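# Restock the incomplete low shelf from the desk spares

## Task

Four low shelves should each hold a cardboard box, a masking tape roll and a yellow sponge on their top surfaces, but one shelf lacks one of these. Take the desk spare of the missing kind and set it directly on that shelf's top, not resting on any other item there. The remaining spares stay on the desk. The robot must not fall over or finish leaning, or the task fails. The object must stay in place by itself at the end; anything the robot is still holding there does not count.

## Robot and tools

ROBOT. The LinearBot has a base that can drive in any direction (wheel motors of 7 N m) and a column of about 1.75 m. A carriage slides on it over 0 to 1.0 m (lift_m) and carries two identical six-joint arms, each ending in a two-finger gripper. Arm bases sit near 0.57 m + lift_m above the floor, and carriage parts hang roughly 0.15 m below that level. A hand reaches up to 0.78 m from its shoulder but only about 0.38 m below its arm base. A hand measures about 0.16 m long and 0.1 m wide (0.14 m when open). Parked joints 1 to 6 are 0, 0.05, 0.05, 1.45, 0, 0; parked, the robot occupies about 0.95 m by 0.7 m. Cameras: carriage_camera faces forward, tilted about 20 degrees down; left_wrist_camera and right_wrist_camera look out past the fingertips. Loose items can occasionally be nudged by outside causes.

FRAMES. Base frame: origin on the floor below the base centre, x forward, y left, z up. left_hand and right_hand report the midpoint between each hand's pads in this frame; quat_wxyz rotates base axes into hand axes (hand z runs along the fingers, fingers open along hand y; an upward hand with joints 1, 5, 6 at 0 reads (1, 0, 0, 0)). Readings drift from truth, more at long reach. base_odometry is in the frame the base had at scene start, counts wheel turns only (slip looks like travel); heading is left-positive, -3.142 to 3.142.

execute_actions. Argument "actions": a list holding one action or none (empty just reports state and images). "cameras": optional list from carriage_camera, left_wrist_camera, right_wrist_camera, all; omitted, null or ["all"] gives every camera, [] gives none; an unknown name rejects the call. An action holds "base", "joints" or both; they start at once and may finish at different times; no action runs over 15 s.
- "base" takes exactly one key, each a relative offset from where the base last reported itself: translate_m, metres, forward positive, -2 to 2; strafe_m, metres, left positive, -2 to 2; rotate_rad, radians, counter-clockwise positive, -6.3 to 6.3.
- "joints" is one object keyed by joint name, each value an absolute target (not an offset); each arm has its own keys. lift_m 0 to 1 m (±0.004). Per arm (left_ and right_ prefixes): joint1_rad -2.617 to 3.054, yaw about vertical, 0 ahead, positive left (±0.02); joint2_rad 0 to 3.141 shoulder, 0 upper arm level pointing back, 1.57 vertical, 3.14 level forward (±0.055); joint3_rad 0 to 3.141 elbow, 0 folded, 3.14 straight (±0.055); joint4_rad -1.57 to 1.57 wrist pitch, positive lifts fingertips (±0.04); joint5_rad -1.57 to 1.57 wrist yaw, positive swings fingertips right, the reverse of joint1 (±0.02); joint6_rad -2.094 to 2.094 roll about the fingers, positive clockwise viewed from the forearm (±0.02); gripper_m 0 to 0.093 m pad gap (±0.004).
Omitted joints or base may keep pushing toward earlier targets unseen. An unknown key or out-of-range number rejects the whole call with no motion. If a result reports a stop, later motion calls in that same reply are skipped.

wait: "seconds" 0 to 10; commands nothing new, returns state and images like an empty action.
zoom_image: "camera" plus "region" [x0, y0, x1, y1] in pixels of that camera's latest full image (504x504, origin top-left), at most 504 by 504.
finished_scene: "scene" = current scene number; ends it once the last command has been held; irreversible; result says whether it succeeded. A reply with no tool call ends everything.

RESULTS. A "pictures" line gives image order. base_status/joint_status per motion: done (base: wheels turned the full amount even with slip; a 1-2 mm move may stop short yet read done), off_target (resting away, maybe still pushing; normal for a gripper holding something), contact_stop or time_out (target dropped, holds where it stopped), not_followed (a self-collision check withheld arm targets; shown with "joint command not followed" and a "cause:" line; targets may be retried every action), limit_stop_at_motor_heat (heat stop; resend target). on_its_own covers uncommanded things; "held at" is a held target, not a position. motor_effort: percent of max, positive toward higher joint values, bracket = peak of last action; biased per motor and noisy. Falling lift effort while lowering means a hand or load is resting on something. drive_wheels at rest well above a free-move value means the base still presses something. ARM HIT = hard self-hit. MOTOR HOT warns at 75 C; OVER-TEMPERATURE FAULT at 90 C pauses that arm 10 s, at 100 C the arm goes limp and drops. Outstretched arms heat fast, even while you think. Calibration (OpenCV pinhole+radial, about 90 degree field, T_world_to_cam from base frame) is provided per camera and is slightly inexact.

CAUTIONS. The robot can topple and never recover: worst with carriage high, arms extended, loads held, pulling, or abrupt drive stops; about 1.5 kg per hand with both arms forward can tip it; only images reveal a lean. Contact stops come late or not at all; after a hit the base may roll about 0.3 m further. When blocked, back off about 0.2 m along the reverse path (or turn back), repeat if still pressing; a retry may falsely stop once. The column can strike a table edge the base slips under; reversing into one can tip the robot. Arms have no contact stop and spring to targets once freed. Never let the arms strike or press each other; to untangle, move the withheld arm clear first, the other in a later action. A level hand sags 10-17 cm with 1 kg; a straight arm may not lift 1 kg. Gripper force about 45-60 N per pad. Avoid drops, slams and hard pushes.

Each tool is called after "Call:" in YAML: its name, and indented under it one key for each argument.

## Session

Call:
execute_actions:
  actions: []

Scene clock: 0.00 s.
base_odometry: x=+0.000 y=+0.000 heading=+0.000 (m, m, rad; odometry frame)
base_status: not commanded
joint_positions: lift_m=+0.297 left_joint1_rad=-0.010 left_joint2_rad=+0.062 left_joint3_rad=+0.029 left_joint4_rad=+1.485 left_joint5_rad=+0.012 left_joint6_rad=-0.060 left_gripper_m=+0.094 right_joint1_rad=-0.003 right_joint2_rad=+0.051 right_joint3_rad=+0.050 right_joint4_rad=+1.483 right_joint5_rad=+0.030 right_joint6_rad=-0.040 right_gripper_m=+0.094
joint_status: not commanded
motor_effort: lift_m=+30 drive_wheels=+2 (%)
left_hand: x=+0.3068 y=+0.3350 z=+1.3081 quat_wxyz=(+0.998, +0.004, +0.060, -0.035) (m; base frame)
right_hand: x=+0.2975 y=-0.3426 z=+1.3139 quat_wxyz=(+0.999, +0.014, +0.045, -0.022) (m; base frame)
pictures: carriage_camera, left_wrist_camera, right_wrist_camera
Images, in order (width x height): carriage_camera 504x504, left_wrist_camera 504x504, right_wrist_camera 504x504.

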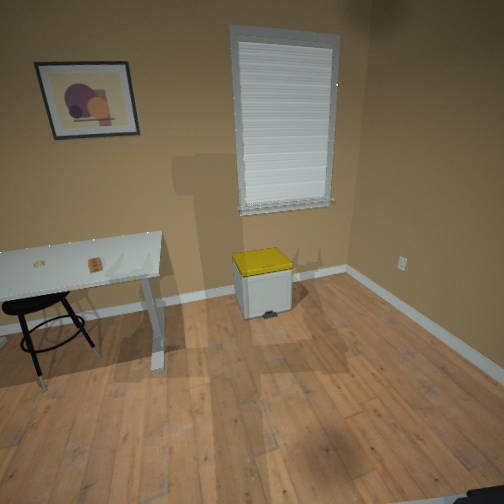

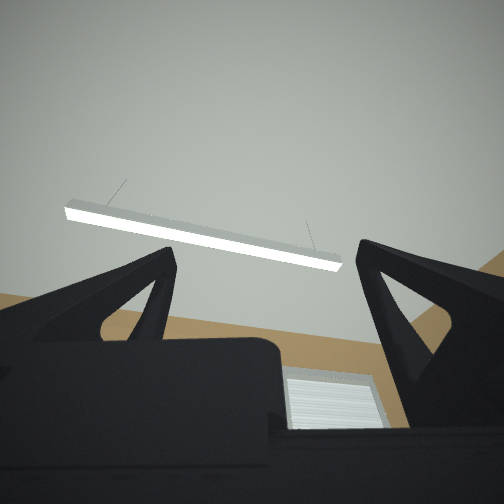

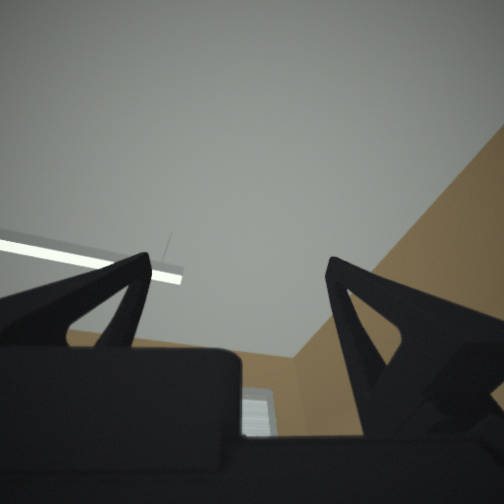

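Call:
execute_actions:
  actions:
    - {"base":{"rotate_rad":1.0}}
  cameras: ["carriage_camera"]

Call:
execute_actions:
  actions:
    - {"base":{"rotate_rad":1.2}}
  cameras: ["carriage_camera"]

Call:
execute_actions:
  actions:
    - {"base":{"rotate_rad":1.2}}
  cameras: ["carriage_camera"]

Call:
execute_actions:
  actions:
    - {"base":{"rotate_rad":1.2}}
  cameras: ["carriage_camera"]

Scene clock: 2.70 s.
base_odometry: x=+0.000 y=+0.000 heading=+1.000 (m, m, rad; odometry frame)
base_status: done
joint_positions: lift_m=+0.297 left_joint1_rad=-0.010 left_joint2_rad=+0.062 left_joint3_rad=+0.029 left_joint4_rad=+1.485 left_joint5_rad=+0.012 left_joint6_rad=-0.060 left_gripper_m=+0.094 right_joint1_rad=-0.003 right_joint2_rad=+0.051 right_joint3_rad=+0.050 right_joint4_rad=+1.482 right_joint5_rad=+0.030 right_joint6_rad=-0.040 right_gripper_m=+0.094
joint_status: not commanded
motor_effort: lift_m=+29(28) drive_wheels=+4(12) (%)
left_hand: x=+0.3068 y=+0.3350 z=+1.3081 quat_wxyz=(+0.998, +0.004, +0.060, -0.035) (m; base frame)
right_hand: x=+0.2976 y=-0.3426 z=+1.3139 quat_wxyz=(+0.999, +0.014, +0.045, -0.022) (m; base frame)
pictures: carriage_camera
Images, in order (width x height): carriage_camera 504x504.

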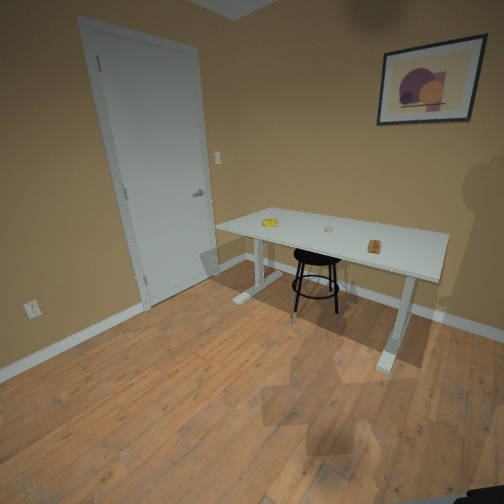

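Scene clock: 5.43 s.
base_odometry: x=+0.000 y=+0.000 heading=+2.200 (m, m, rad; odometry frame)
base_status: done
joint_positions: lift_m=+0.297 left_joint1_rad=-0.010 left_joint2_rad=+0.062 left_joint3_rad=+0.029 left_joint4_rad=+1.485 left_joint5_rad=+0.012 left_joint6_rad=-0.060 left_gripper_m=+0.094 right_joint1_rad=-0.003 right_joint2_rad=+0.051 right_joint3_rad=+0.050 right_joint4_rad=+1.482 right_joint5_rad=+0.030 right_joint6_rad=-0.040 right_gripper_m=+0.094
joint_status: not commanded
motor_effort: lift_m=+29(29) drive_wheels=+4(11) (%)
left_hand: x=+0.3067 y=+0.3350 z=+1.3081 quat_wxyz=(+0.998, +0.004, +0.060, -0.035) (m; base frame)
right_hand: x=+0.2977 y=-0.3426 z=+1.3139 quat_wxyz=(+0.999, +0.014, +0.046, -0.022) (m; base frame)
pictures: carriage_camera
Images, in order (width x height): carriage_camera 504x504.

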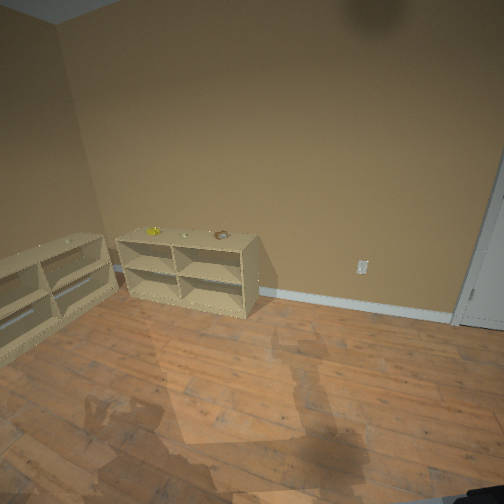

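Scene clock: 8.17 s.
base_odometry: x=+0.000 y=+0.000 heading=-2.884 (m, m, rad; odometry frame)
base_status: done
joint_positions: lift_m=+0.297 left_joint1_rad=-0.010 left_joint2_rad=+0.062 left_joint3_rad=+0.029 left_joint4_rad=+1.485 left_joint5_rad=+0.012 left_joint6_rad=-0.060 left_gripper_m=+0.094 right_joint1_rad=-0.003 right_joint2_rad=+0.051 right_joint3_rad=+0.050 right_joint4_rad=+1.481 right_joint5_rad=+0.030 right_joint6_rad=-0.040 right_gripper_m=+0.094
joint_status: not commanded
motor_effort: lift_m=+29(29) drive_wheels=+4(11) (%)
left_hand: x=+0.3067 y=+0.3350 z=+1.3081 quat_wxyz=(+0.998, +0.004, +0.060, -0.035) (m; base frame)
right_hand: x=+0.2978 y=-0.3426 z=+1.3138 quat_wxyz=(+0.999, +0.014, +0.046, -0.022) (m; base frame)
pictures: carriage_camera
Images, in order (width x height): carriage_camera 504x504.

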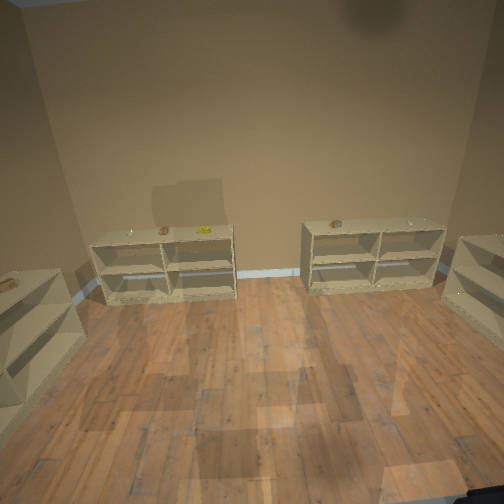

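Scene clock: 10.90 s.
base_odometry: x=+0.000 y=+0.000 heading=-1.684 (m, m, rad; odometry frame)
base_status: done
joint_positions: lift_m=+0.297 left_joint1_rad=-0.010 left_joint2_rad=+0.062 left_joint3_rad=+0.029 left_joint4_rad=+1.485 left_joint5_rad=+0.012 left_joint6_rad=-0.060 left_gripper_m=+0.094 right_joint1_rad=-0.003 right_joint2_rad=+0.051 right_joint3_rad=+0.050 right_joint4_rad=+1.480 right_joint5_rad=+0.030 right_joint6_rad=-0.040 right_gripper_m=+0.094
joint_status: not commanded
motor_effort: lift_m=+30(30) drive_wheels=+4(12) (%)
left_hand: x=+0.3066 y=+0.3350 z=+1.3081 quat_wxyz=(+0.998, +0.005, +0.059, -0.035) (m; base frame)
right_hand: x=+0.2980 y=-0.3426 z=+1.3138 quat_wxyz=(+0.999, +0.014, +0.046, -0.022) (m; base frame)
pictures: carriage_camera
Images, in order (width x height): carriage_camera 504x504.

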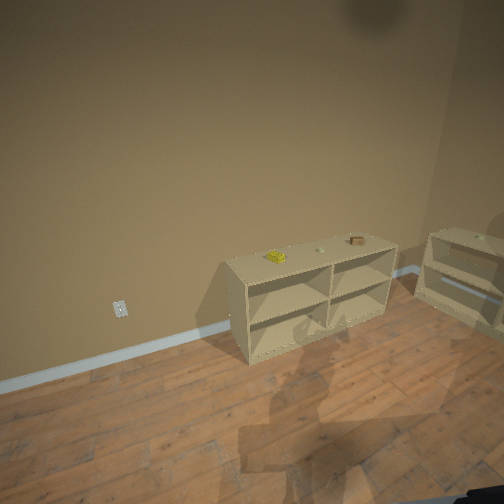

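Call:
execute_actions:
  actions:
    - {"base":{"rotate_rad":-1.6}}
  cameras: ["carriage_camera"]

Call:
zoom_image:
  camera: "carriage_camera"
  region: [100, 190, 400, 320]

Scene clock: 14.20 s.
base_odometry: x=+0.000 y=+0.000 heading=+3.000 (m, m, rad; odometry frame)
base_status: done
joint_positions: lift_m=+0.297 left_joint1_rad=-0.010 left_joint2_rad=+0.062 left_joint3_rad=+0.029 left_joint4_rad=+1.484 left_joint5_rad=+0.012 left_joint6_rad=-0.060 left_gripper_m=+0.094 right_joint1_rad=-0.003 right_joint2_rad=+0.051 right_joint3_rad=+0.050 right_joint4_rad=+1.480 right_joint5_rad=+0.030 right_joint6_rad=-0.040 right_gripper_m=+0.094
joint_status: not commanded
motor_effort: lift_m=+29(29) drive_wheels=+4(14) (%)
left_hand: x=+0.3069 y=+0.3350 z=+1.3081 quat_wxyz=(+0.998, +0.004, +0.060, -0.035) (m; base frame)
right_hand: x=+0.2981 y=-0.3426 z=+1.3138 quat_wxyz=(+0.999, +0.014, +0.046, -0.022) (m; base frame)
pictures: carriage_camera
Images, in order (width x height): carriage_camera 504x504.

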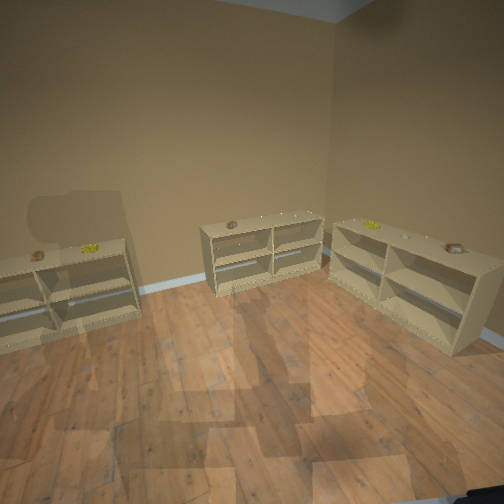

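Region (100, 190, 400, 320) of carriage_camera's 504x504 image, scaled by 1.680, with more detail than that image has; it fills the top 218 rows of this view, and the rest is white.

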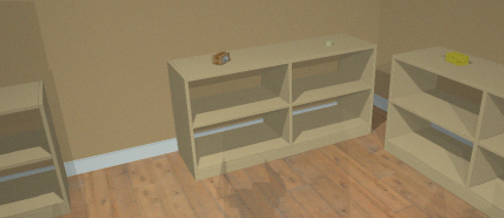

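Call:
execute_actions:
  actions:
    - {"base":{"rotate_rad":-2.724}}
  cameras: []

Call:
execute_actions:
  actions:
    - {"base":{"strafe_m":0.85},"joints":{"lift_m":0.45}}
  cameras: ["carriage_camera"]

Scene clock: 19.63 s.
base_odometry: x=+0.000 y=+0.000 heading=+0.276 (m, m, rad; odometry frame)
base_status: done
joint_positions: lift_m=+0.297 left_joint1_rad=-0.010 left_joint2_rad=+0.062 left_joint3_rad=+0.029 left_joint4_rad=+1.480 left_joint5_rad=+0.012 left_joint6_rad=-0.060 left_gripper_m=+0.094 right_joint1_rad=-0.003 right_joint2_rad=+0.051 right_joint3_rad=+0.050 right_joint4_rad=+1.480 right_joint5_rad=+0.030 right_joint6_rad=-0.040 right_gripper_m=+0.094
joint_status: not commanded
motor_effort: lift_m=+27(29) drive_wheels=+4(12) (%)
left_hand: x=+0.3078 y=+0.3350 z=+1.3080 quat_wxyz=(+0.997, +0.004, +0.062, -0.035) (m; base frame)
right_hand: x=+0.2981 y=-0.3426 z=+1.3138 quat_wxyz=(+0.999, +0.014, +0.046, -0.022) (m; base frame)
pictures: none
No camera images: the call's "cameras" was empty. Leave "cameras" out to get every camera's image.

Scene clock: 23.60 s.
base_odometry: x=-0.231 y=+0.818 heading=+0.275 (m, m, rad; odometry frame)
base_status: done
joint_positions: lift_m=+0.450 left_joint1_rad=-0.010 left_joint2_rad=+0.062 left_joint3_rad=+0.029 left_joint4_rad=+1.481 left_joint5_rad=+0.012 left_joint6_rad=-0.060 left_gripper_m=+0.094 right_joint1_rad=-0.003 right_joint2_rad=+0.051 right_joint3_rad=+0.050 right_joint4_rad=+1.480 right_joint5_rad=+0.030 right_joint6_rad=-0.040 right_gripper_m=+0.094
joint_status: all done
motor_effort: lift_m=+29(37) drive_wheels=-5(14) (%)
left_hand: x=+0.3076 y=+0.3350 z=+1.4611 quat_wxyz=(+0.997, +0.004, +0.062, -0.035) (m; base frame)
right_hand: x=+0.2981 y=-0.3426 z=+1.4669 quat_wxyz=(+0.999, +0.014, +0.046, -0.022) (m; base frame)
pictures: carriage_camera
camera_calibration (this result's frames):
carriage_camera: T_world_to_cam=[[-0.015215, -0.998299, -0.0562836, 0.0810861], [-0.387308, 0.0577798, -0.920138, 1.39708], [0.921825, 0.0077992, -0.387528, 0.400843], [0, 0, 0, 1]] pos_world=[0.172826, -0.00290108, 1.44541]
Images, in order (width x height): carriage_camera 504x504.

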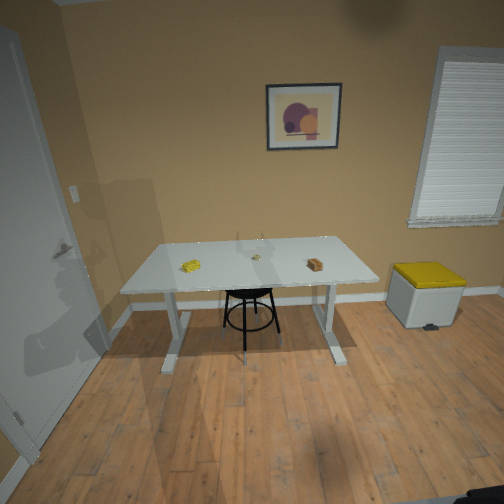

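Call:
execute_actions:
  actions:
    - {"base":{"strafe_m":0.08}}
  cameras: []

Call:
execute_actions:
  actions:
    - {"base":{"translate_m":0.85}}
  cameras: ["carriage_camera"]

Scene clock: 25.57 s.
base_odometry: x=-0.252 y=+0.895 heading=+0.274 (m, m, rad; odometry frame)
base_status: done
joint_positions: lift_m=+0.450 left_joint1_rad=-0.010 left_joint2_rad=+0.062 left_joint3_rad=+0.029 left_joint4_rad=+1.482 left_joint5_rad=+0.012 left_joint6_rad=-0.060 left_gripper_m=+0.094 right_joint1_rad=-0.003 right_joint2_rad=+0.051 right_joint3_rad=+0.050 right_joint4_rad=+1.480 right_joint5_rad=+0.030 right_joint6_rad=-0.040 right_gripper_m=+0.094
joint_status: not commanded
motor_effort: lift_m=+27(27) drive_wheels=+5(13) (%)
left_hand: x=+0.3075 y=+0.3350 z=+1.4611 quat_wxyz=(+0.997, +0.004, +0.061, -0.035) (m; base frame)
right_hand: x=+0.2980 y=-0.3426 z=+1.4669 quat_wxyz=(+0.999, +0.014, +0.046, -0.022) (m; base frame)
pictures: none
No camera images: the call's "cameras" was empty. Leave "cameras" out to get every camera's image.

Scene clock: 29.53 s.
base_odometry: x=+0.566 y=+1.126 heading=+0.275 (m, m, rad; odometry frame)
base_status: done
joint_positions: lift_m=+0.450 left_joint1_rad=-0.010 left_joint2_rad=+0.062 left_joint3_rad=+0.029 left_joint4_rad=+1.482 left_joint5_rad=+0.012 left_joint6_rad=-0.060 left_gripper_m=+0.094 right_joint1_rad=-0.003 right_joint2_rad=+0.051 right_joint3_rad=+0.050 right_joint4_rad=+1.482 right_joint5_rad=+0.030 right_joint6_rad=-0.040 right_gripper_m=+0.094
joint_status: not commanded
motor_effort: lift_m=+28(26) drive_wheels=-4(11) (%)
left_hand: x=+0.3074 y=+0.3350 z=+1.4611 quat_wxyz=(+0.998, +0.004, +0.061, -0.035) (m; base frame)
right_hand: x=+0.2977 y=-0.3426 z=+1.4669 quat_wxyz=(+0.999, +0.014, +0.046, -0.022) (m; base frame)
pictures: carriage_camera
camera_calibration (this result's frames):
carriage_camera: T_world_to_cam=[[-0.015215, -0.998299, -0.0562836, 0.0810861], [-0.387308, 0.0577798, -0.920138, 1.39708], [0.921825, 0.0077992, -0.387528, 0.400843], [0, 0, 0, 1]] pos_world=[0.172826, -0.00290108, 1.44541]
Images, in order (width x height): carriage_camera 504x504.

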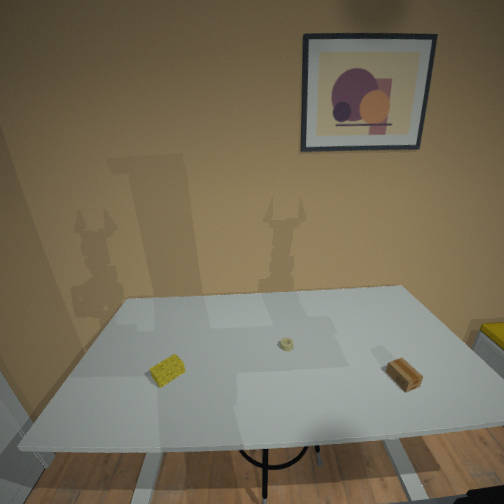

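Call:
zoom_image:
  camera: "carriage_camera"
  region: [120, 330, 220, 410]

Region (120, 330, 220, 410) of carriage_camera's 504x504 image, scaled by 5.040, with more detail than that image has; it fills the top 403 rows of this view, and the rest is white.

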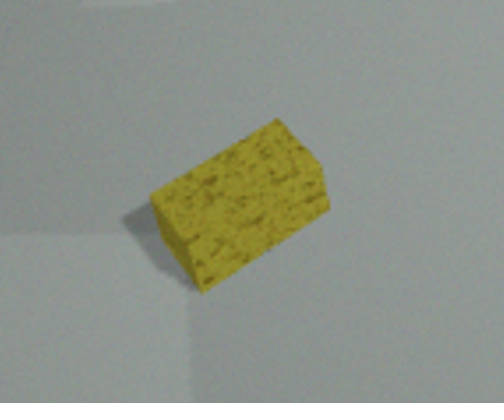

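Call:
execute_actions:
  actions:
    - {"base":{"translate_m":0.18},"joints":{"lift_m":0.48,"left_joint1_rad":-0.05,"left_joint2_rad":2.34,"left_joint3_rad":1.25,"left_joint4_rad":-0.48,"left_joint5_rad":0,"left_joint6_rad":0.83,"left_gripper_m":0.093}}

Scene clock: 32.47 s.
base_odometry: x=+0.739 y=+1.175 heading=+0.275 (m, m, rad; odometry frame)
base_status: done
joint_positions: lift_m=+0.480 left_joint1_rad=-0.039 left_joint2_rad=+2.340 left_joint3_rad=+1.246 left_joint4_rad=-0.480 left_joint5_rad=+0.003 left_joint6_rad=+0.822 left_gripper_m=+0.093 right_joint1_rad=-0.003 right_joint2_rad=+0.051 right_joint3_rad=+0.050 right_joint4_rad=+1.482 right_joint5_rad=+0.030 right_joint6_rad=-0.040 right_gripper_m=+0.094
joint_status: all done
motor_effort: lift_m=+27(35) drive_wheels=-3(11) (%)
left_hand: x=+0.6423 y=+0.3224 z=+0.9324 quat_wxyz=(-0.001, +0.418, +0.909, -0.002) (m; base frame)
right_hand: x=+0.2977 y=-0.3426 z=+1.4969 quat_wxyz=(+0.999, +0.014, +0.045, -0.022) (m; base frame)
pictures: carriage_camera, left_wrist_camera, right_wrist_camera
camera_calibration (this result's frames):
carriage_camera: T_world_to_cam=[[-0.015215, -0.998299, -0.0562836, 0.0827718], [-0.387308, 0.0577798, -0.920138, 1.42464], [0.921825, 0.0077992, -0.387528, 0.41245], [0, 0, 0, 1]] pos_world=[0.172826, -0.00290108, 1.47536]
left_wrist_camera: T_world_to_cam=[[-0.773281, -0.634, -0.00890121, 0.718771], [-0.509601, 0.613078, 0.603691, -0.436265], [-0.377283, 0.471359, -0.797169, 0.954316], [0, 0, 0, 1]] pos_world=[0.693538, 0.27334, 1.03052]
right_wrist_camera: T_world_to_cam=[[-0.0869885, -0.995005, -0.0489645, -0.252229], [0.778431, -0.037218, -0.626626, 0.704491], [0.621674, -0.0926247, 0.77778, -1.25487], [0, 0, 0, 1]] pos_world=[0.209779, -0.340981, 1.40511]
Images, in order (width x height): carriage_camera 504x504, left_wrist_camera 504x504, right_wrist_camera 504x504.

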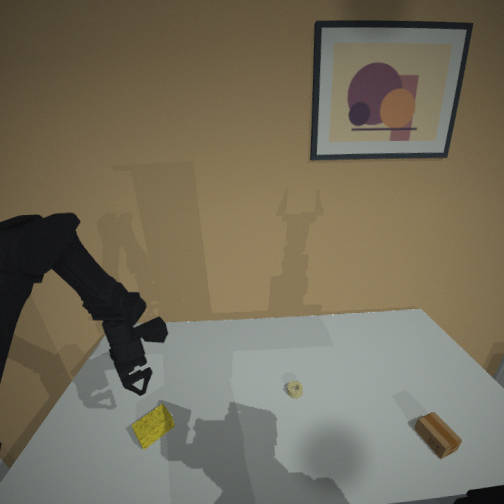

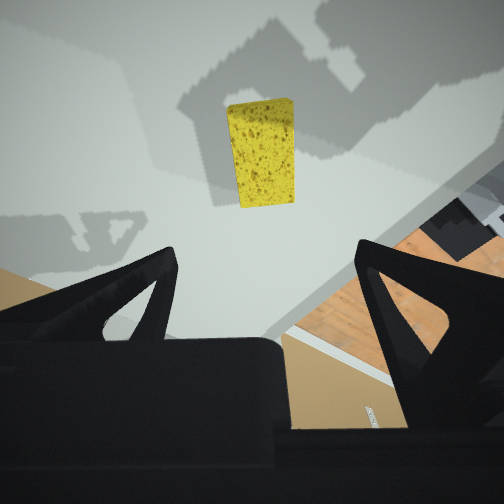

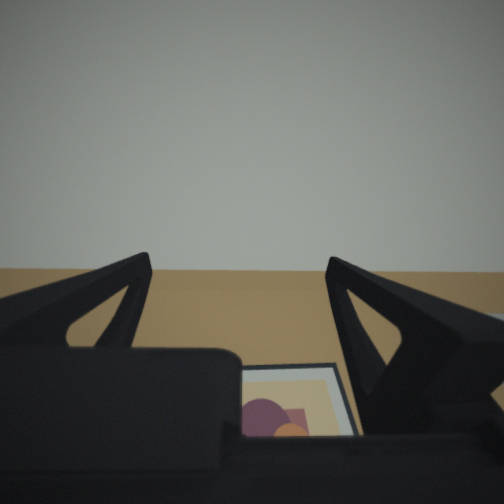

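Call:
execute_actions:
  actions:
    - {"joints":{"lift_m":0.33}}
  cameras: ["carriage_camera","left_wrist_camera"]

Scene clock: 34.03 s.
base_odometry: x=+0.739 y=+1.175 heading=+0.275 (m, m, rad; odometry frame)
base_status: not commanded
joint_positions: lift_m=+0.330 left_joint1_rad=-0.039 left_joint2_rad=+2.341 left_joint3_rad=+1.246 left_joint4_rad=-0.480 left_joint5_rad=+0.003 left_joint6_rad=+0.822 left_gripper_m=+0.093 right_joint1_rad=-0.003 right_joint2_rad=+0.051 right_joint3_rad=+0.050 right_joint4_rad=+1.482 right_joint5_rad=+0.030 right_joint6_rad=-0.040 right_gripper_m=+0.094
joint_status: all done
motor_effort: lift_m=+29(27) drive_wheels=-3(4) (%)
left_hand: x=+0.6420 y=+0.3224 z=+0.7821 quat_wxyz=(-0.002, +0.418, +0.909, -0.002) (m; base frame)
right_hand: x=+0.2977 y=-0.3426 z=+1.3468 quat_wxyz=(+0.999, +0.014, +0.045, -0.022) (m; base frame)
pictures: carriage_camera, left_wrist_camera
camera_calibration (this result's frames):
carriage_camera: T_world_to_cam=[[-0.015215, -0.998299, -0.0562836, 0.0743267], [-0.387308, 0.0577798, -0.920138, 1.28657], [0.921825, 0.0077992, -0.387528, 0.354303], [0, 0, 0, 1]] pos_world=[0.172826, -0.00290108, 1.32531]
left_wrist_camera: T_world_to_cam=[[-0.773291, -0.634, -0.00804553, 0.716559], [-0.50891, 0.61305, 0.604301, -0.346586], [-0.378194, 0.471395, -0.796716, 0.8346], [0, 0, 0, 1]] pos_world=[0.693369, 0.273347, 0.880147]
Images, in order (width x height): carriage_camera 504x504, left_wrist_camera 504x504.

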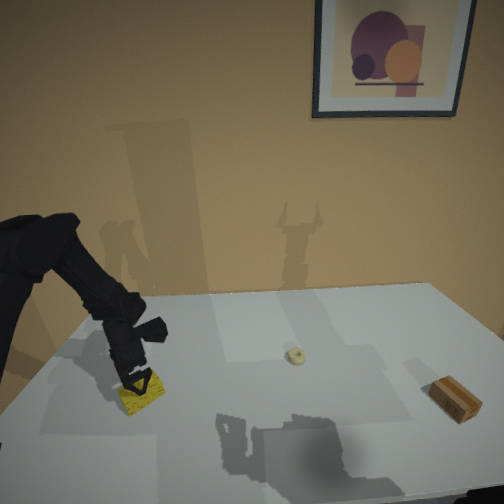

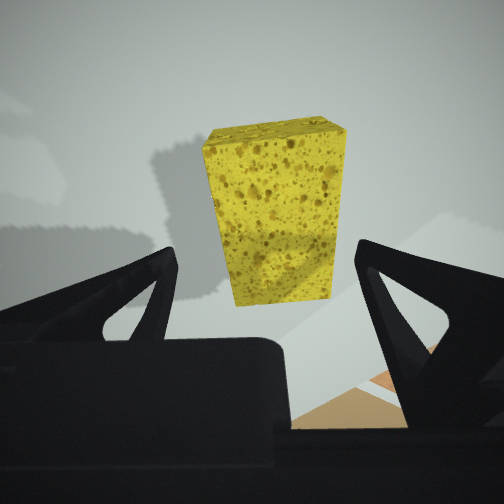

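Call:
execute_actions:
  actions:
    - {"joints":{"lift_m":0.292,"left_joint1_rad":-0.06}}
  cameras: ["carriage_camera","left_wrist_camera"]

Scene clock: 34.90 s.
base_odometry: x=+0.739 y=+1.175 heading=+0.275 (m, m, rad; odometry frame)
base_status: not commanded
joint_positions: lift_m=+0.292 left_joint1_rad=-0.049 left_joint2_rad=+2.344 left_joint3_rad=+1.246 left_joint4_rad=-0.481 left_joint5_rad=+0.003 left_joint6_rad=+0.822 left_gripper_m=+0.093 right_joint1_rad=-0.003 right_joint2_rad=+0.051 right_joint3_rad=+0.050 right_joint4_rad=+1.482 right_joint5_rad=+0.030 right_joint6_rad=-0.040 right_gripper_m=+0.094
joint_status: all done
motor_effort: lift_m=+28(30) drive_wheels=-4(4) (%)
left_hand: x=+0.6410 y=+0.3188 z=+0.7430 quat_wxyz=(-0.003, +0.422, +0.906, -0.003) (m; base frame)
right_hand: x=+0.2977 y=-0.3426 z=+1.3088 quat_wxyz=(+0.999, +0.014, +0.045, -0.022) (m; base frame)
pictures: carriage_camera, left_wrist_camera
camera_calibration (this result's frames):
carriage_camera: T_world_to_cam=[[-0.015215, -0.998299, -0.0562836, 0.0721866], [-0.387308, 0.0577798, -0.920138, 1.25159], [0.921825, 0.0077992, -0.387528, 0.339568], [0, 0, 0, 1]] pos_world=[0.172826, -0.00290108, 1.28729]
left_wrist_camera: T_world_to_cam=[[-0.779803, -0.626001, -0.00547721, 0.71289], [-0.500495, 0.618158, 0.606124, -0.329651], [-0.376048, 0.475398, -0.795352, 0.801113], [0, 0, 0, 1]] pos_world=[0.692183, 0.269198, 0.84088]
Images, in order (width x height): carriage_camera 504x504, left_wrist_camera 504x504.

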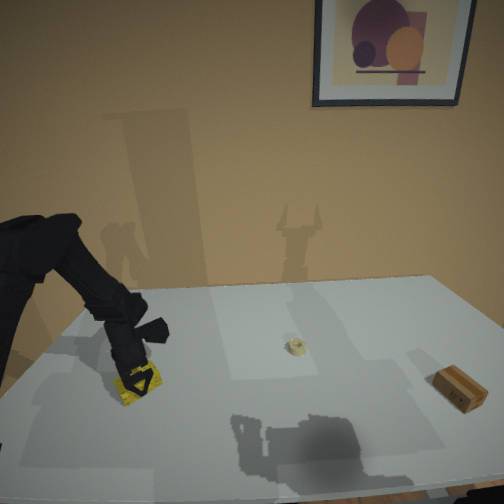

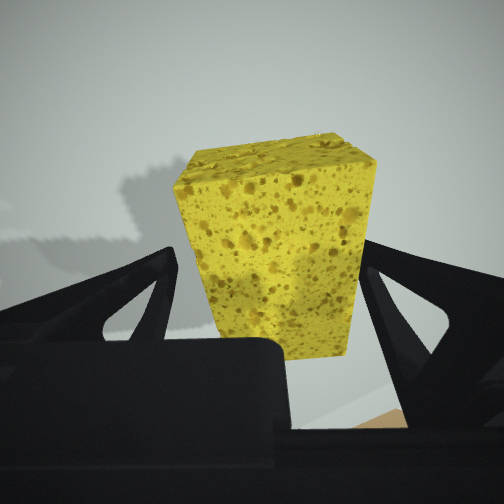

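Call:
execute_actions:
  actions:
    - {"joints":{"lift_m":0.28}}
  cameras: ["carriage_camera","left_wrist_camera"]

Call:
execute_actions:
  actions:
    - {"joints":{"left_gripper_m":0.045}}
  cameras: ["carriage_camera","left_wrist_camera"]

Scene clock: 35.83 s.
base_odometry: x=+0.739 y=+1.175 heading=+0.275 (m, m, rad; odometry frame)
base_status: not commanded
joint_positions: lift_m=+0.280 left_joint1_rad=-0.049 left_joint2_rad=+2.344 left_joint3_rad=+1.246 left_joint4_rad=-0.481 left_joint5_rad=+0.003 left_joint6_rad=+0.822 left_gripper_m=+0.093 right_joint1_rad=-0.003 right_joint2_rad=+0.051 right_joint3_rad=+0.050 right_joint4_rad=+1.482 right_joint5_rad=+0.030 right_joint6_rad=-0.040 right_gripper_m=+0.094
joint_status: all done
motor_effort: lift_m=+29(27) drive_wheels=-3(5) (%)
left_hand: x=+0.6409 y=+0.3188 z=+0.7309 quat_wxyz=(-0.003, +0.422, +0.906, -0.003) (m; base frame)
right_hand: x=+0.2977 y=-0.3426 z=+1.2968 quat_wxyz=(+0.999, +0.014, +0.045, -0.022) (m; base frame)
pictures: carriage_camera, left_wrist_camera
camera_calibration (this result's frames):
carriage_camera: T_world_to_cam=[[-0.015215, -0.998299, -0.0562836, 0.0715103], [-0.387308, 0.0577798, -0.920138, 1.24053], [0.921825, 0.0077992, -0.387528, 0.334911], [0, 0, 0, 1]] pos_world=[0.172826, -0.00290108, 1.27527]
left_wrist_camera: T_world_to_cam=[[-0.779805, -0.626001, -0.00519187, 0.712546], [-0.500264, 0.618147, 0.606326, -0.322629], [-0.376351, 0.475413, -0.795199, 0.791491], [0, 0, 0, 1]] pos_world=[0.692126, 0.269201, 0.828711]
Images, in order (width x height): carriage_camera 504x504, left_wrist_camera 504x504.

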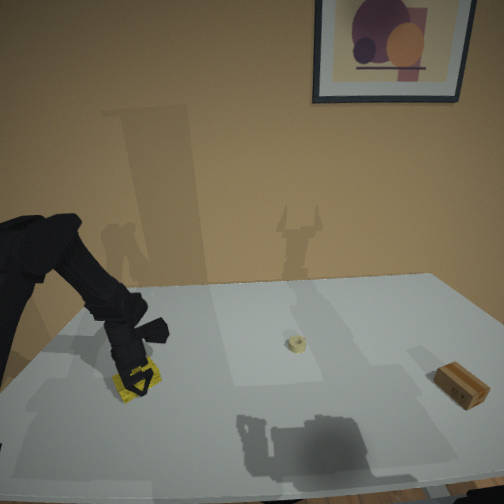

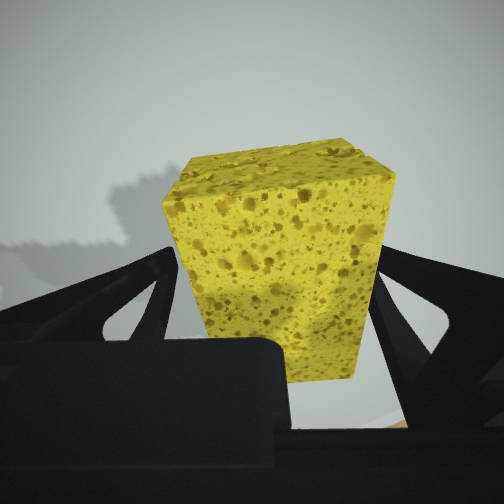

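Scene clock: 36.43 s.
base_odometry: x=+0.739 y=+1.175 heading=+0.275 (m, m, rad; odometry frame)
base_status: not commanded
joint_positions: lift_m=+0.280 left_joint1_rad=-0.049 left_joint2_rad=+2.344 left_joint3_rad=+1.246 left_joint4_rad=-0.481 left_joint5_rad=+0.003 left_joint6_rad=+0.822 left_gripper_m=+0.059 right_joint1_rad=-0.003 right_joint2_rad=+0.051 right_joint3_rad=+0.050 right_joint4_rad=+1.482 right_joint5_rad=+0.030 right_joint6_rad=-0.040 right_gripper_m=+0.094
joint_status: left_gripper_m off_target (ended at +0.059, target +0.045)
motor_effort: lift_m=+28(29) drive_wheels=+3(4) (%)
left_hand: x=+0.6409 y=+0.3188 z=+0.7309 quat_wxyz=(-0.003, +0.422, +0.906, -0.003) (m; base frame)
right_hand: x=+0.2977 y=-0.3426 z=+1.2968 quat_wxyz=(+0.999, +0.014, +0.045, -0.022) (m; base frame)
pictures: carriage_camera, left_wrist_camera
camera_calibration (this result's frames):
carriage_camera: T_world_to_cam=[[-0.015215, -0.998299, -0.0562836, 0.0715103], [-0.387308, 0.0577798, -0.920138, 1.24053], [0.921825, 0.0077992, -0.387528, 0.334911], [0, 0, 0, 1]] pos_world=[0.172826, -0.00290108, 1.27527]
left_wrist_camera: T_world_to_cam=[[-0.779805, -0.626001, -0.00519187, 0.712546], [-0.500264, 0.618147, 0.606326, -0.322629], [-0.376351, 0.475413, -0.795199, 0.791491], [0, 0, 0, 1]] pos_world=[0.692126, 0.269201, 0.828711]
Images, in order (width x height): carriage_camera 504x504, left_wrist_camera 504x504.

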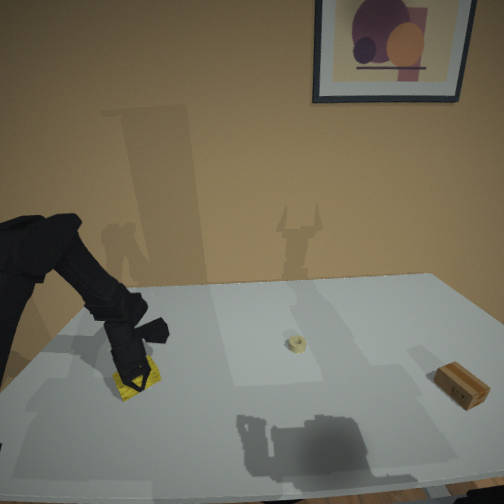

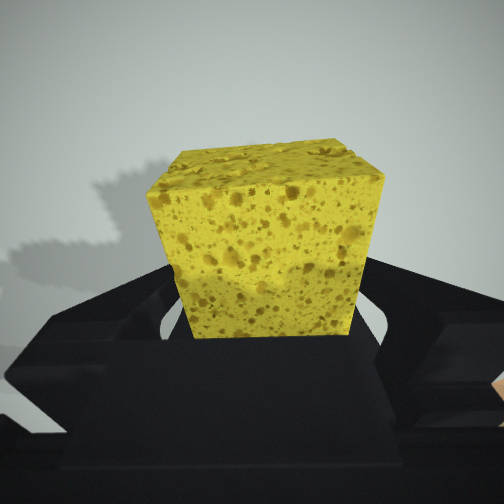

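Gripped at 0.059. Lift.

Call:
execute_actions:
  actions:
    - {"joints":{"lift_m":0.42,"left_gripper_m":0.045}}
  cameras: ["carriage_camera","left_wrist_camera"]

Scene clock: 37.60 s.
base_odometry: x=+0.739 y=+1.175 heading=+0.275 (m, m, rad; odometry frame)
base_status: not commanded
joint_positions: lift_m=+0.420 left_joint1_rad=-0.049 left_joint2_rad=+2.343 left_joint3_rad=+1.246 left_joint4_rad=-0.480 left_joint5_rad=+0.003 left_joint6_rad=+0.822 left_gripper_m=+0.059 right_joint1_rad=-0.003 right_joint2_rad=+0.051 right_joint3_rad=+0.050 right_joint4_rad=+1.482 right_joint5_rad=+0.030 right_joint6_rad=-0.040 right_gripper_m=+0.094
joint_status: left_gripper_m off_target (ended at +0.059, target +0.045); the others done
motor_effort: lift_m=+29(33) drive_wheels=+3(4) (%)
left_hand: x=+0.6416 y=+0.3187 z=+0.8716 quat_wxyz=(-0.002, +0.422, +0.906, -0.002) (m; base frame)
right_hand: x=+0.2977 y=-0.3426 z=+1.4369 quat_wxyz=(+0.999, +0.014, +0.045, -0.022) (m; base frame)
pictures: carriage_camera, left_wrist_camera
camera_calibration (this result's frames):
carriage_camera: T_world_to_cam=[[-0.015215, -0.998299, -0.0562836, 0.0793959], [-0.387308, 0.0577798, -0.920138, 1.36945], [0.921825, 0.0077992, -0.387528, 0.389206], [0, 0, 0, 1]] pos_world=[0.172826, -0.00290108, 1.41538]
left_wrist_camera: T_world_to_cam=[[-0.779789, -0.626001, -0.00718921, 0.715501], [-0.501879, 0.618226, 0.604908, -0.405383], [-0.374229, 0.475309, -0.796263, 0.903291], [0, 0, 0, 1]] pos_world=[0.692523, 0.269181, 0.969621]
Images, in order (width x height): carriage_camera 504x504, left_wrist_camera 504x504.

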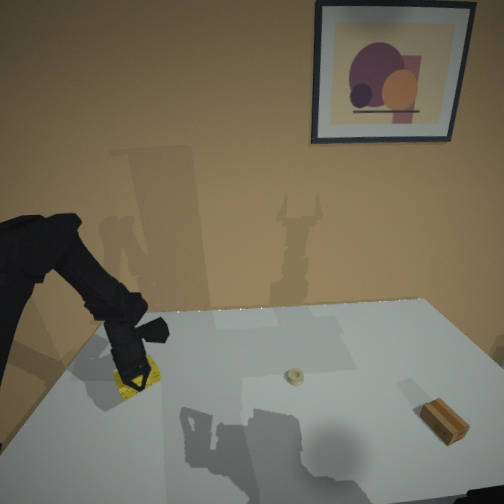

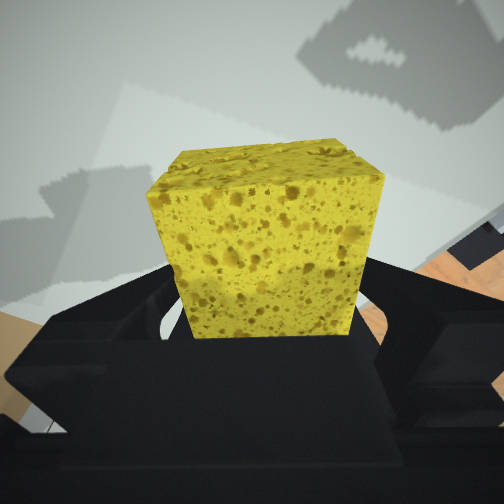

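Call:
execute_actions:
  actions:
    - {"base":{"translate_m":-0.6},"joints":{"left_joint2_rad":1.8,"left_joint3_rad":1.0,"left_joint4_rad":-0.77,"left_gripper_m":0.045}}
  cameras: ["carriage_camera"]

Call:
execute_actions:
  actions:
    - {"base":{"rotate_rad":3.1416},"joints":{"left_gripper_m":0.045}}
  cameras: ["carriage_camera","left_wrist_camera"]

Scene clock: 41.90 s.
base_odometry: x=+0.161 y=+1.012 heading=+0.276 (m, m, rad; odometry frame)
base_status: done
joint_positions: lift_m=+0.420 left_joint1_rad=-0.050 left_joint2_rad=+1.806 left_joint3_rad=+1.008 left_joint4_rad=-0.769 left_joint5_rad=+0.002 left_joint6_rad=+0.823 left_gripper_m=+0.059 right_joint1_rad=-0.003 right_joint2_rad=+0.051 right_joint3_rad=+0.050 right_joint4_rad=+1.482 right_joint5_rad=+0.030 right_joint6_rad=-0.040 right_gripper_m=+0.094
joint_status: left_gripper_m off_target (ended at +0.059, target +0.045); the others done
motor_effort: lift_m=+27(28) drive_wheels=-5(19) (%)
left_hand: x=+0.5701 y=+0.3220 z=+0.9961 quat_wxyz=(+0.002, +0.423, +0.906, +0.000) (m; base frame)
right_hand: x=+0.2977 y=-0.3425 z=+1.4369 quat_wxyz=(+0.999, +0.014, +0.045, -0.022) (m; base frame)
pictures: carriage_camera
camera_calibration (this result's frames):
carriage_camera: T_world_to_cam=[[-0.015215, -0.998299, -0.0562836, 0.0793959], [-0.387308, 0.0577798, -0.920138, 1.36945], [0.921825, 0.0077992, -0.387528, 0.389206], [0, 0, 0, 1]] pos_world=[0.172826, -0.00290108, 1.41538]
Images, in order (width x height): carriage_camera 504x504.

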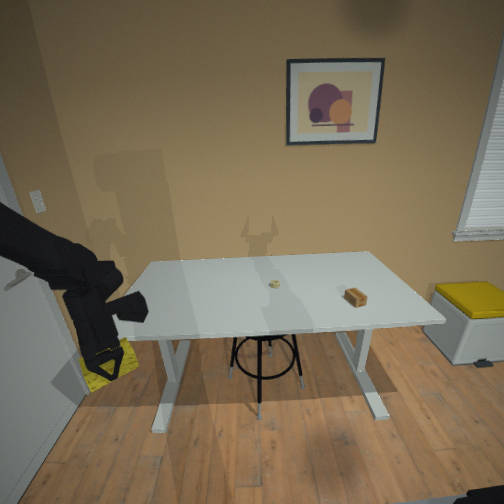

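Scene clock: 46.17 s.
base_odometry: x=+0.162 y=+1.012 heading=-2.866 (m, m, rad; odometry frame)
base_status: done
joint_positions: lift_m=+0.420 left_joint1_rad=-0.052 left_joint2_rad=+1.806 left_joint3_rad=+1.008 left_joint4_rad=-0.766 left_joint5_rad=-0.001 left_joint6_rad=+0.823 left_gripper_m=+0.059 right_joint1_rad=-0.003 right_joint2_rad=+0.051 right_joint3_rad=+0.050 right_joint4_rad=+1.480 right_joint5_rad=+0.030 right_joint6_rad=-0.040 right_gripper_m=+0.094
joint_status: left_gripper_m off_target (ended at +0.059, target +0.045)
motor_effort: lift_m=+27(27) drive_wheels=+4(14) (%)
left_hand: x=+0.5708 y=+0.3219 z=+0.9961 quat_wxyz=(+0.003, +0.424, +0.906, +0.001) (m; base frame)
right_hand: x=+0.2980 y=-0.3425 z=+1.4369 quat_wxyz=(+0.999, +0.014, +0.046, -0.022) (m; base frame)
pictures: carriage_camera, left_wrist_camera
camera_calibration (this result's frames):
carriage_camera: T_world_to_cam=[[-0.015215, -0.998299, -0.0562836, 0.0793959], [-0.387308, 0.0577798, -0.920138, 1.36945], [0.921825, 0.0077992, -0.387528, 0.389206], [0, 0, 0, 1]] pos_world=[0.172826, -0.00290108, 1.41538]
left_wrist_camera: T_world_to_cam=[[-0.781773, -0.623286, -0.018599, 0.67483], [-0.50721, 0.618265, 0.600405, -0.510654], [-0.362725, 0.478814, -0.79948, 0.969942], [0, 0, 0, 1]] pos_world=[0.620377, 0.27191, 1.0946]
Images, in order (width x height): carriage_camera 504x504, left_wrist_camera 504x504.

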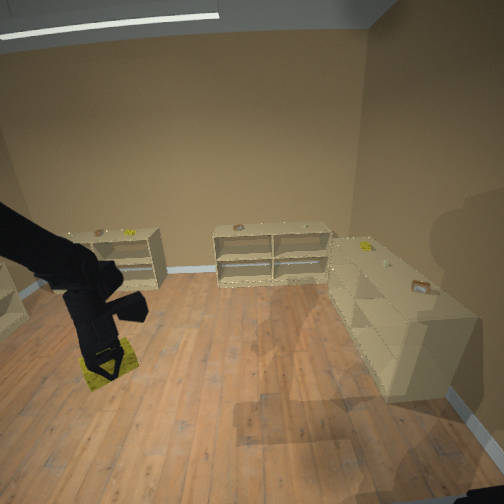

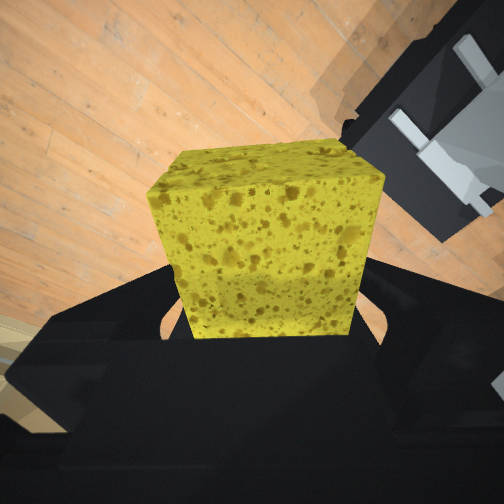

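Call:
execute_actions:
  actions:
    - {"base":{"strafe_m":-0.18},"joints":{"left_gripper_m":0.045,"lift_m":0.3}}
  cameras: []

Call:
execute_actions:
  actions:
    - {"base":{"translate_m":1.75},"joints":{"left_gripper_m":0.045,"left_joint1_rad":-0.65}}
  cameras: ["carriage_camera","left_wrist_camera"]

Scene clock: 48.43 s.
base_odometry: x=+0.112 y=+1.185 heading=-2.865 (m, m, rad; odometry frame)
base_status: done
joint_positions: lift_m=+0.300 left_joint1_rad=-0.052 left_joint2_rad=+1.805 left_joint3_rad=+1.008 left_joint4_rad=-0.768 left_joint5_rad=-0.001 left_joint6_rad=+0.823 left_gripper_m=+0.059 right_joint1_rad=-0.003 right_joint2_rad=+0.051 right_joint3_rad=+0.050 right_joint4_rad=+1.480 right_joint5_rad=+0.030 right_joint6_rad=-0.040 right_gripper_m=+0.094
joint_status: left_gripper_m off_target (ended at +0.059, target +0.045); the others done
motor_effort: lift_m=+28(30) drive_wheels=-6(11) (%)
left_hand: x=+0.5704 y=+0.3219 z=+0.8763 quat_wxyz=(+0.002, +0.424, +0.906, +0.001) (m; base frame)
right_hand: x=+0.2980 y=-0.3425 z=+1.3168 quat_wxyz=(+0.999, +0.014, +0.046, -0.022) (m; base frame)
pictures: none
No camera images: the call's "cameras" was empty. Leave "cameras" out to get every camera's image.

Scene clock: 54.23 s.
base_odometry: x=-1.572 y=+0.709 heading=-2.866 (m, m, rad; odometry frame)
base_status: done
joint_positions: lift_m=+0.300 left_joint1_rad=-0.648 left_joint2_rad=+1.805 left_joint3_rad=+1.008 left_joint4_rad=-0.771 left_joint5_rad=+0.002 left_joint6_rad=+0.823 left_gripper_m=+0.059 right_joint1_rad=-0.003 right_joint2_rad=+0.051 right_joint3_rad=+0.050 right_joint4_rad=+1.481 right_joint5_rad=+0.030 right_joint6_rad=-0.040 right_gripper_m=+0.094
joint_status: left_gripper_m off_target (ended at +0.059, target +0.045); the others done
motor_effort: lift_m=+29(30) drive_wheels=-5(13) (%)
left_hand: x=+0.5101 y=+0.1584 z=+0.8763 quat_wxyz=(+0.002, +0.671, +0.741, -0.001) (m; base frame)
right_hand: x=+0.2979 y=-0.3425 z=+1.3168 quat_wxyz=(+0.999, +0.014, +0.046, -0.022) (m; base frame)
pictures: carriage_camera, left_wrist_camera
camera_calibration (this result's frames):
carriage_camera: T_world_to_cam=[[-0.015215, -0.998299, -0.0562836, 0.0726361], [-0.387308, 0.0577798, -0.920138, 1.25894], [0.921825, 0.0077992, -0.387528, 0.342663], [0, 0, 0, 1]] pos_world=[0.172826, -0.00290108, 1.29528]
left_wrist_camera: T_world_to_cam=[[-0.996917, -0.0771053, -0.0145135, 0.542823], [-0.0703312, 0.796226, 0.600898, -0.619924], [-0.0347764, 0.600066, -0.799194, 0.743684], [0, 0, 0, 1]] pos_world=[0.523412, 0.0891937, 0.974737]
Images, in order (width x height): carriage_camera 504x504, left_wrist_camera 504x504.

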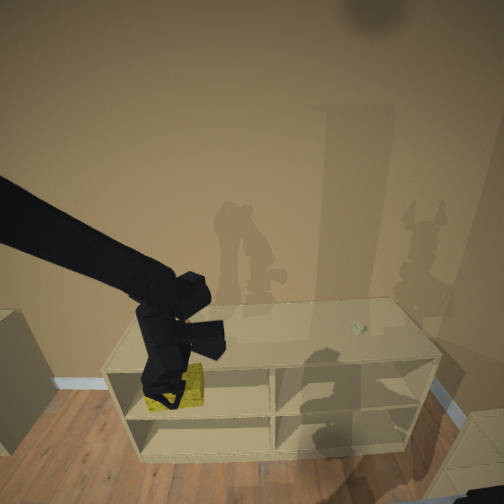

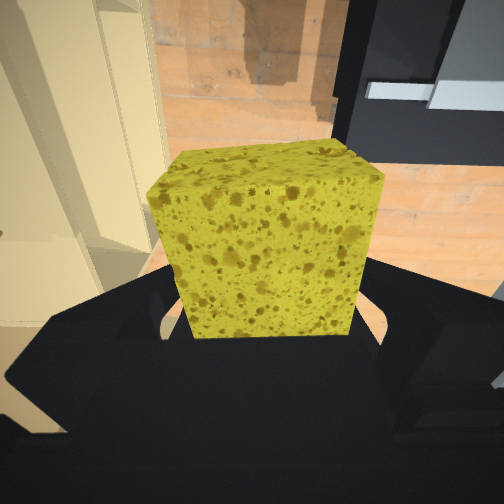

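Call:
execute_actions:
  actions:
    - {"base":{"translate_m":0.33},"joints":{"left_gripper_m":0.045,"left_joint2_rad":2.537,"left_joint3_rad":1.66,"left_joint4_rad":-0.693}}
  cameras: ["carriage_camera","left_wrist_camera"]

Scene clock: 57.13 s.
base_odometry: x=-1.889 y=+0.619 heading=-2.866 (m, m, rad; odometry frame)
base_status: done
joint_positions: lift_m=+0.300 left_joint1_rad=-0.648 left_joint2_rad=+2.538 left_joint3_rad=+1.645 left_joint4_rad=-0.693 left_joint5_rad=+0.002 left_joint6_rad=+0.823 left_gripper_m=+0.059 right_joint1_rad=-0.003 right_joint2_rad=+0.051 right_joint3_rad=+0.050 right_joint4_rad=+1.481 right_joint5_rad=+0.030 right_joint6_rad=-0.040 right_gripper_m=+0.094
joint_status: left_gripper_m off_target (ended at +0.059, target +0.045); the others done
motor_effort: lift_m=+29(29) drive_wheels=-5(11) (%)
left_hand: x=+0.6200 y=+0.0752 z=+0.7494 quat_wxyz=(-0.008, +0.671, +0.741, -0.002) (m; base frame)
right_hand: x=+0.2978 y=-0.3425 z=+1.3168 quat_wxyz=(+0.999, +0.014, +0.046, -0.022) (m; base frame)
pictures: carriage_camera, left_wrist_camera
camera_calibration (this result's frames):
carriage_camera: T_world_to_cam=[[-0.015215, -0.998299, -0.0562836, 0.0726361], [-0.387308, 0.0577798, -0.920138, 1.25894], [0.921825, 0.0077992, -0.387528, 0.342663], [0, 0, 0, 1]] pos_world=[0.172826, -0.00290108, 1.29528]
left_wrist_camera: T_world_to_cam=[[-0.997029, -0.0770207, -0.000808469, 0.633917], [-0.0614866, 0.789532, 0.610622, -0.481981], [-0.0463922, 0.608858, -0.791922, 0.69709], [0, 0, 0, 1]] pos_world=[0.634738, 0.00493527, 0.846861]
Images, in order (width x height): carriage_camera 504x504, left_wrist_camera 504x504.

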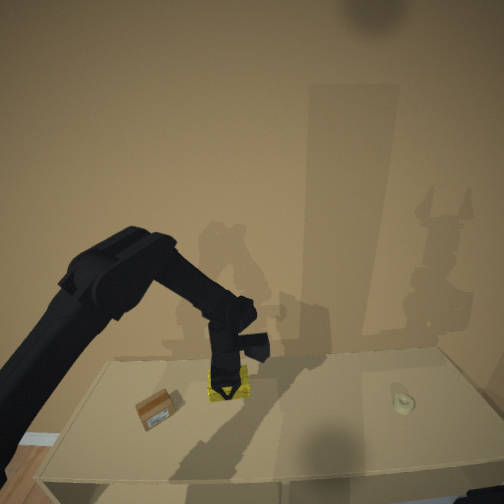

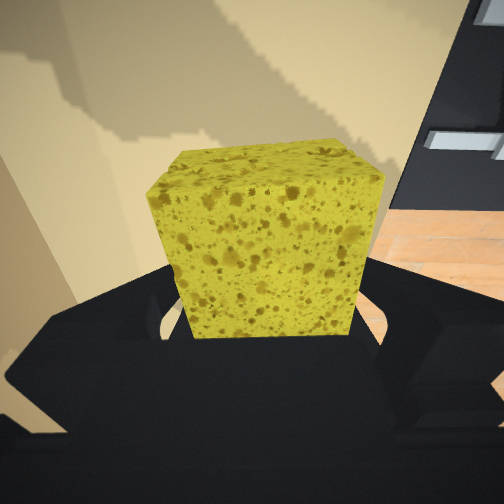

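Call:
execute_actions:
  actions:
    - {"joints":{"left_gripper_m":0.045,"lift_m":0.185}}
  cameras: ["carriage_camera","left_wrist_camera"]

Scene clock: 58.23 s.
base_odometry: x=-1.889 y=+0.619 heading=-2.866 (m, m, rad; odometry frame)
base_status: not commanded
joint_positions: lift_m=+0.185 left_joint1_rad=-0.648 left_joint2_rad=+2.540 left_joint3_rad=+1.650 left_joint4_rad=-0.693 left_joint5_rad=+0.001 left_joint6_rad=+0.823 left_gripper_m=+0.059 right_joint1_rad=-0.003 right_joint2_rad=+0.051 right_joint3_rad=+0.050 right_joint4_rad=+1.482 right_joint5_rad=+0.030 right_joint6_rad=-0.040 right_gripper_m=+0.094
joint_status: left_gripper_m off_target (ended at +0.059, target +0.045); the others done
motor_effort: lift_m=+28(26) drive_wheels=+4(5) (%)
left_hand: x=+0.6212 y=+0.0745 z=+0.6347 quat_wxyz=(-0.006, +0.671, +0.741, -0.001) (m; base frame)
right_hand: x=+0.2977 y=-0.3425 z=+1.2018 quat_wxyz=(+0.999, +0.014, +0.046, -0.022) (m; base frame)
pictures: carriage_camera, left_wrist_camera
camera_calibration (this result's frames):
carriage_camera: T_world_to_cam=[[-0.015215, -0.998299, -0.0562836, 0.0661658], [-0.387308, 0.0577798, -0.920138, 1.15316], [0.921825, 0.0077992, -0.387528, 0.298113], [0, 0, 0, 1]] pos_world=[0.172826, -0.00290108, 1.18032]
left_wrist_camera: T_world_to_cam=[[-0.997025, -0.0770122, -0.00331313, 0.636552], [-0.0630583, 0.790144, 0.609668, -0.4097], [-0.044334, 0.608063, -0.79265, 0.605951], [0, 0, 0, 1]] pos_world=[0.635687, 0.00428735, 0.732197]
Images, in order (width x height): carriage_camera 504x504, left_wrist_camera 504x504.

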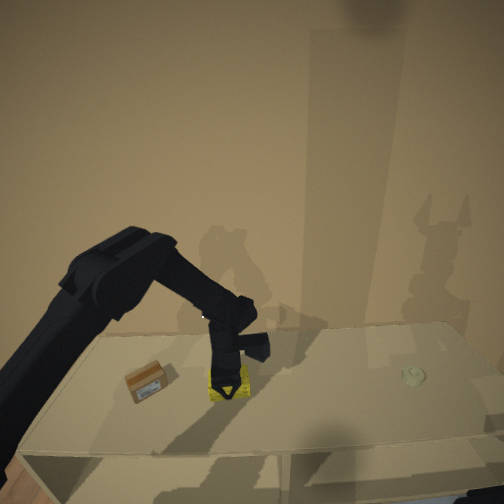

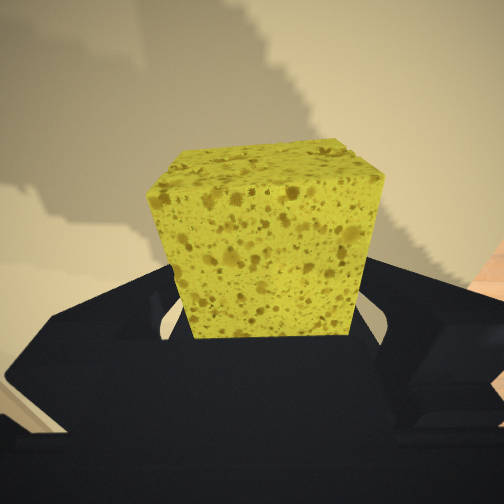

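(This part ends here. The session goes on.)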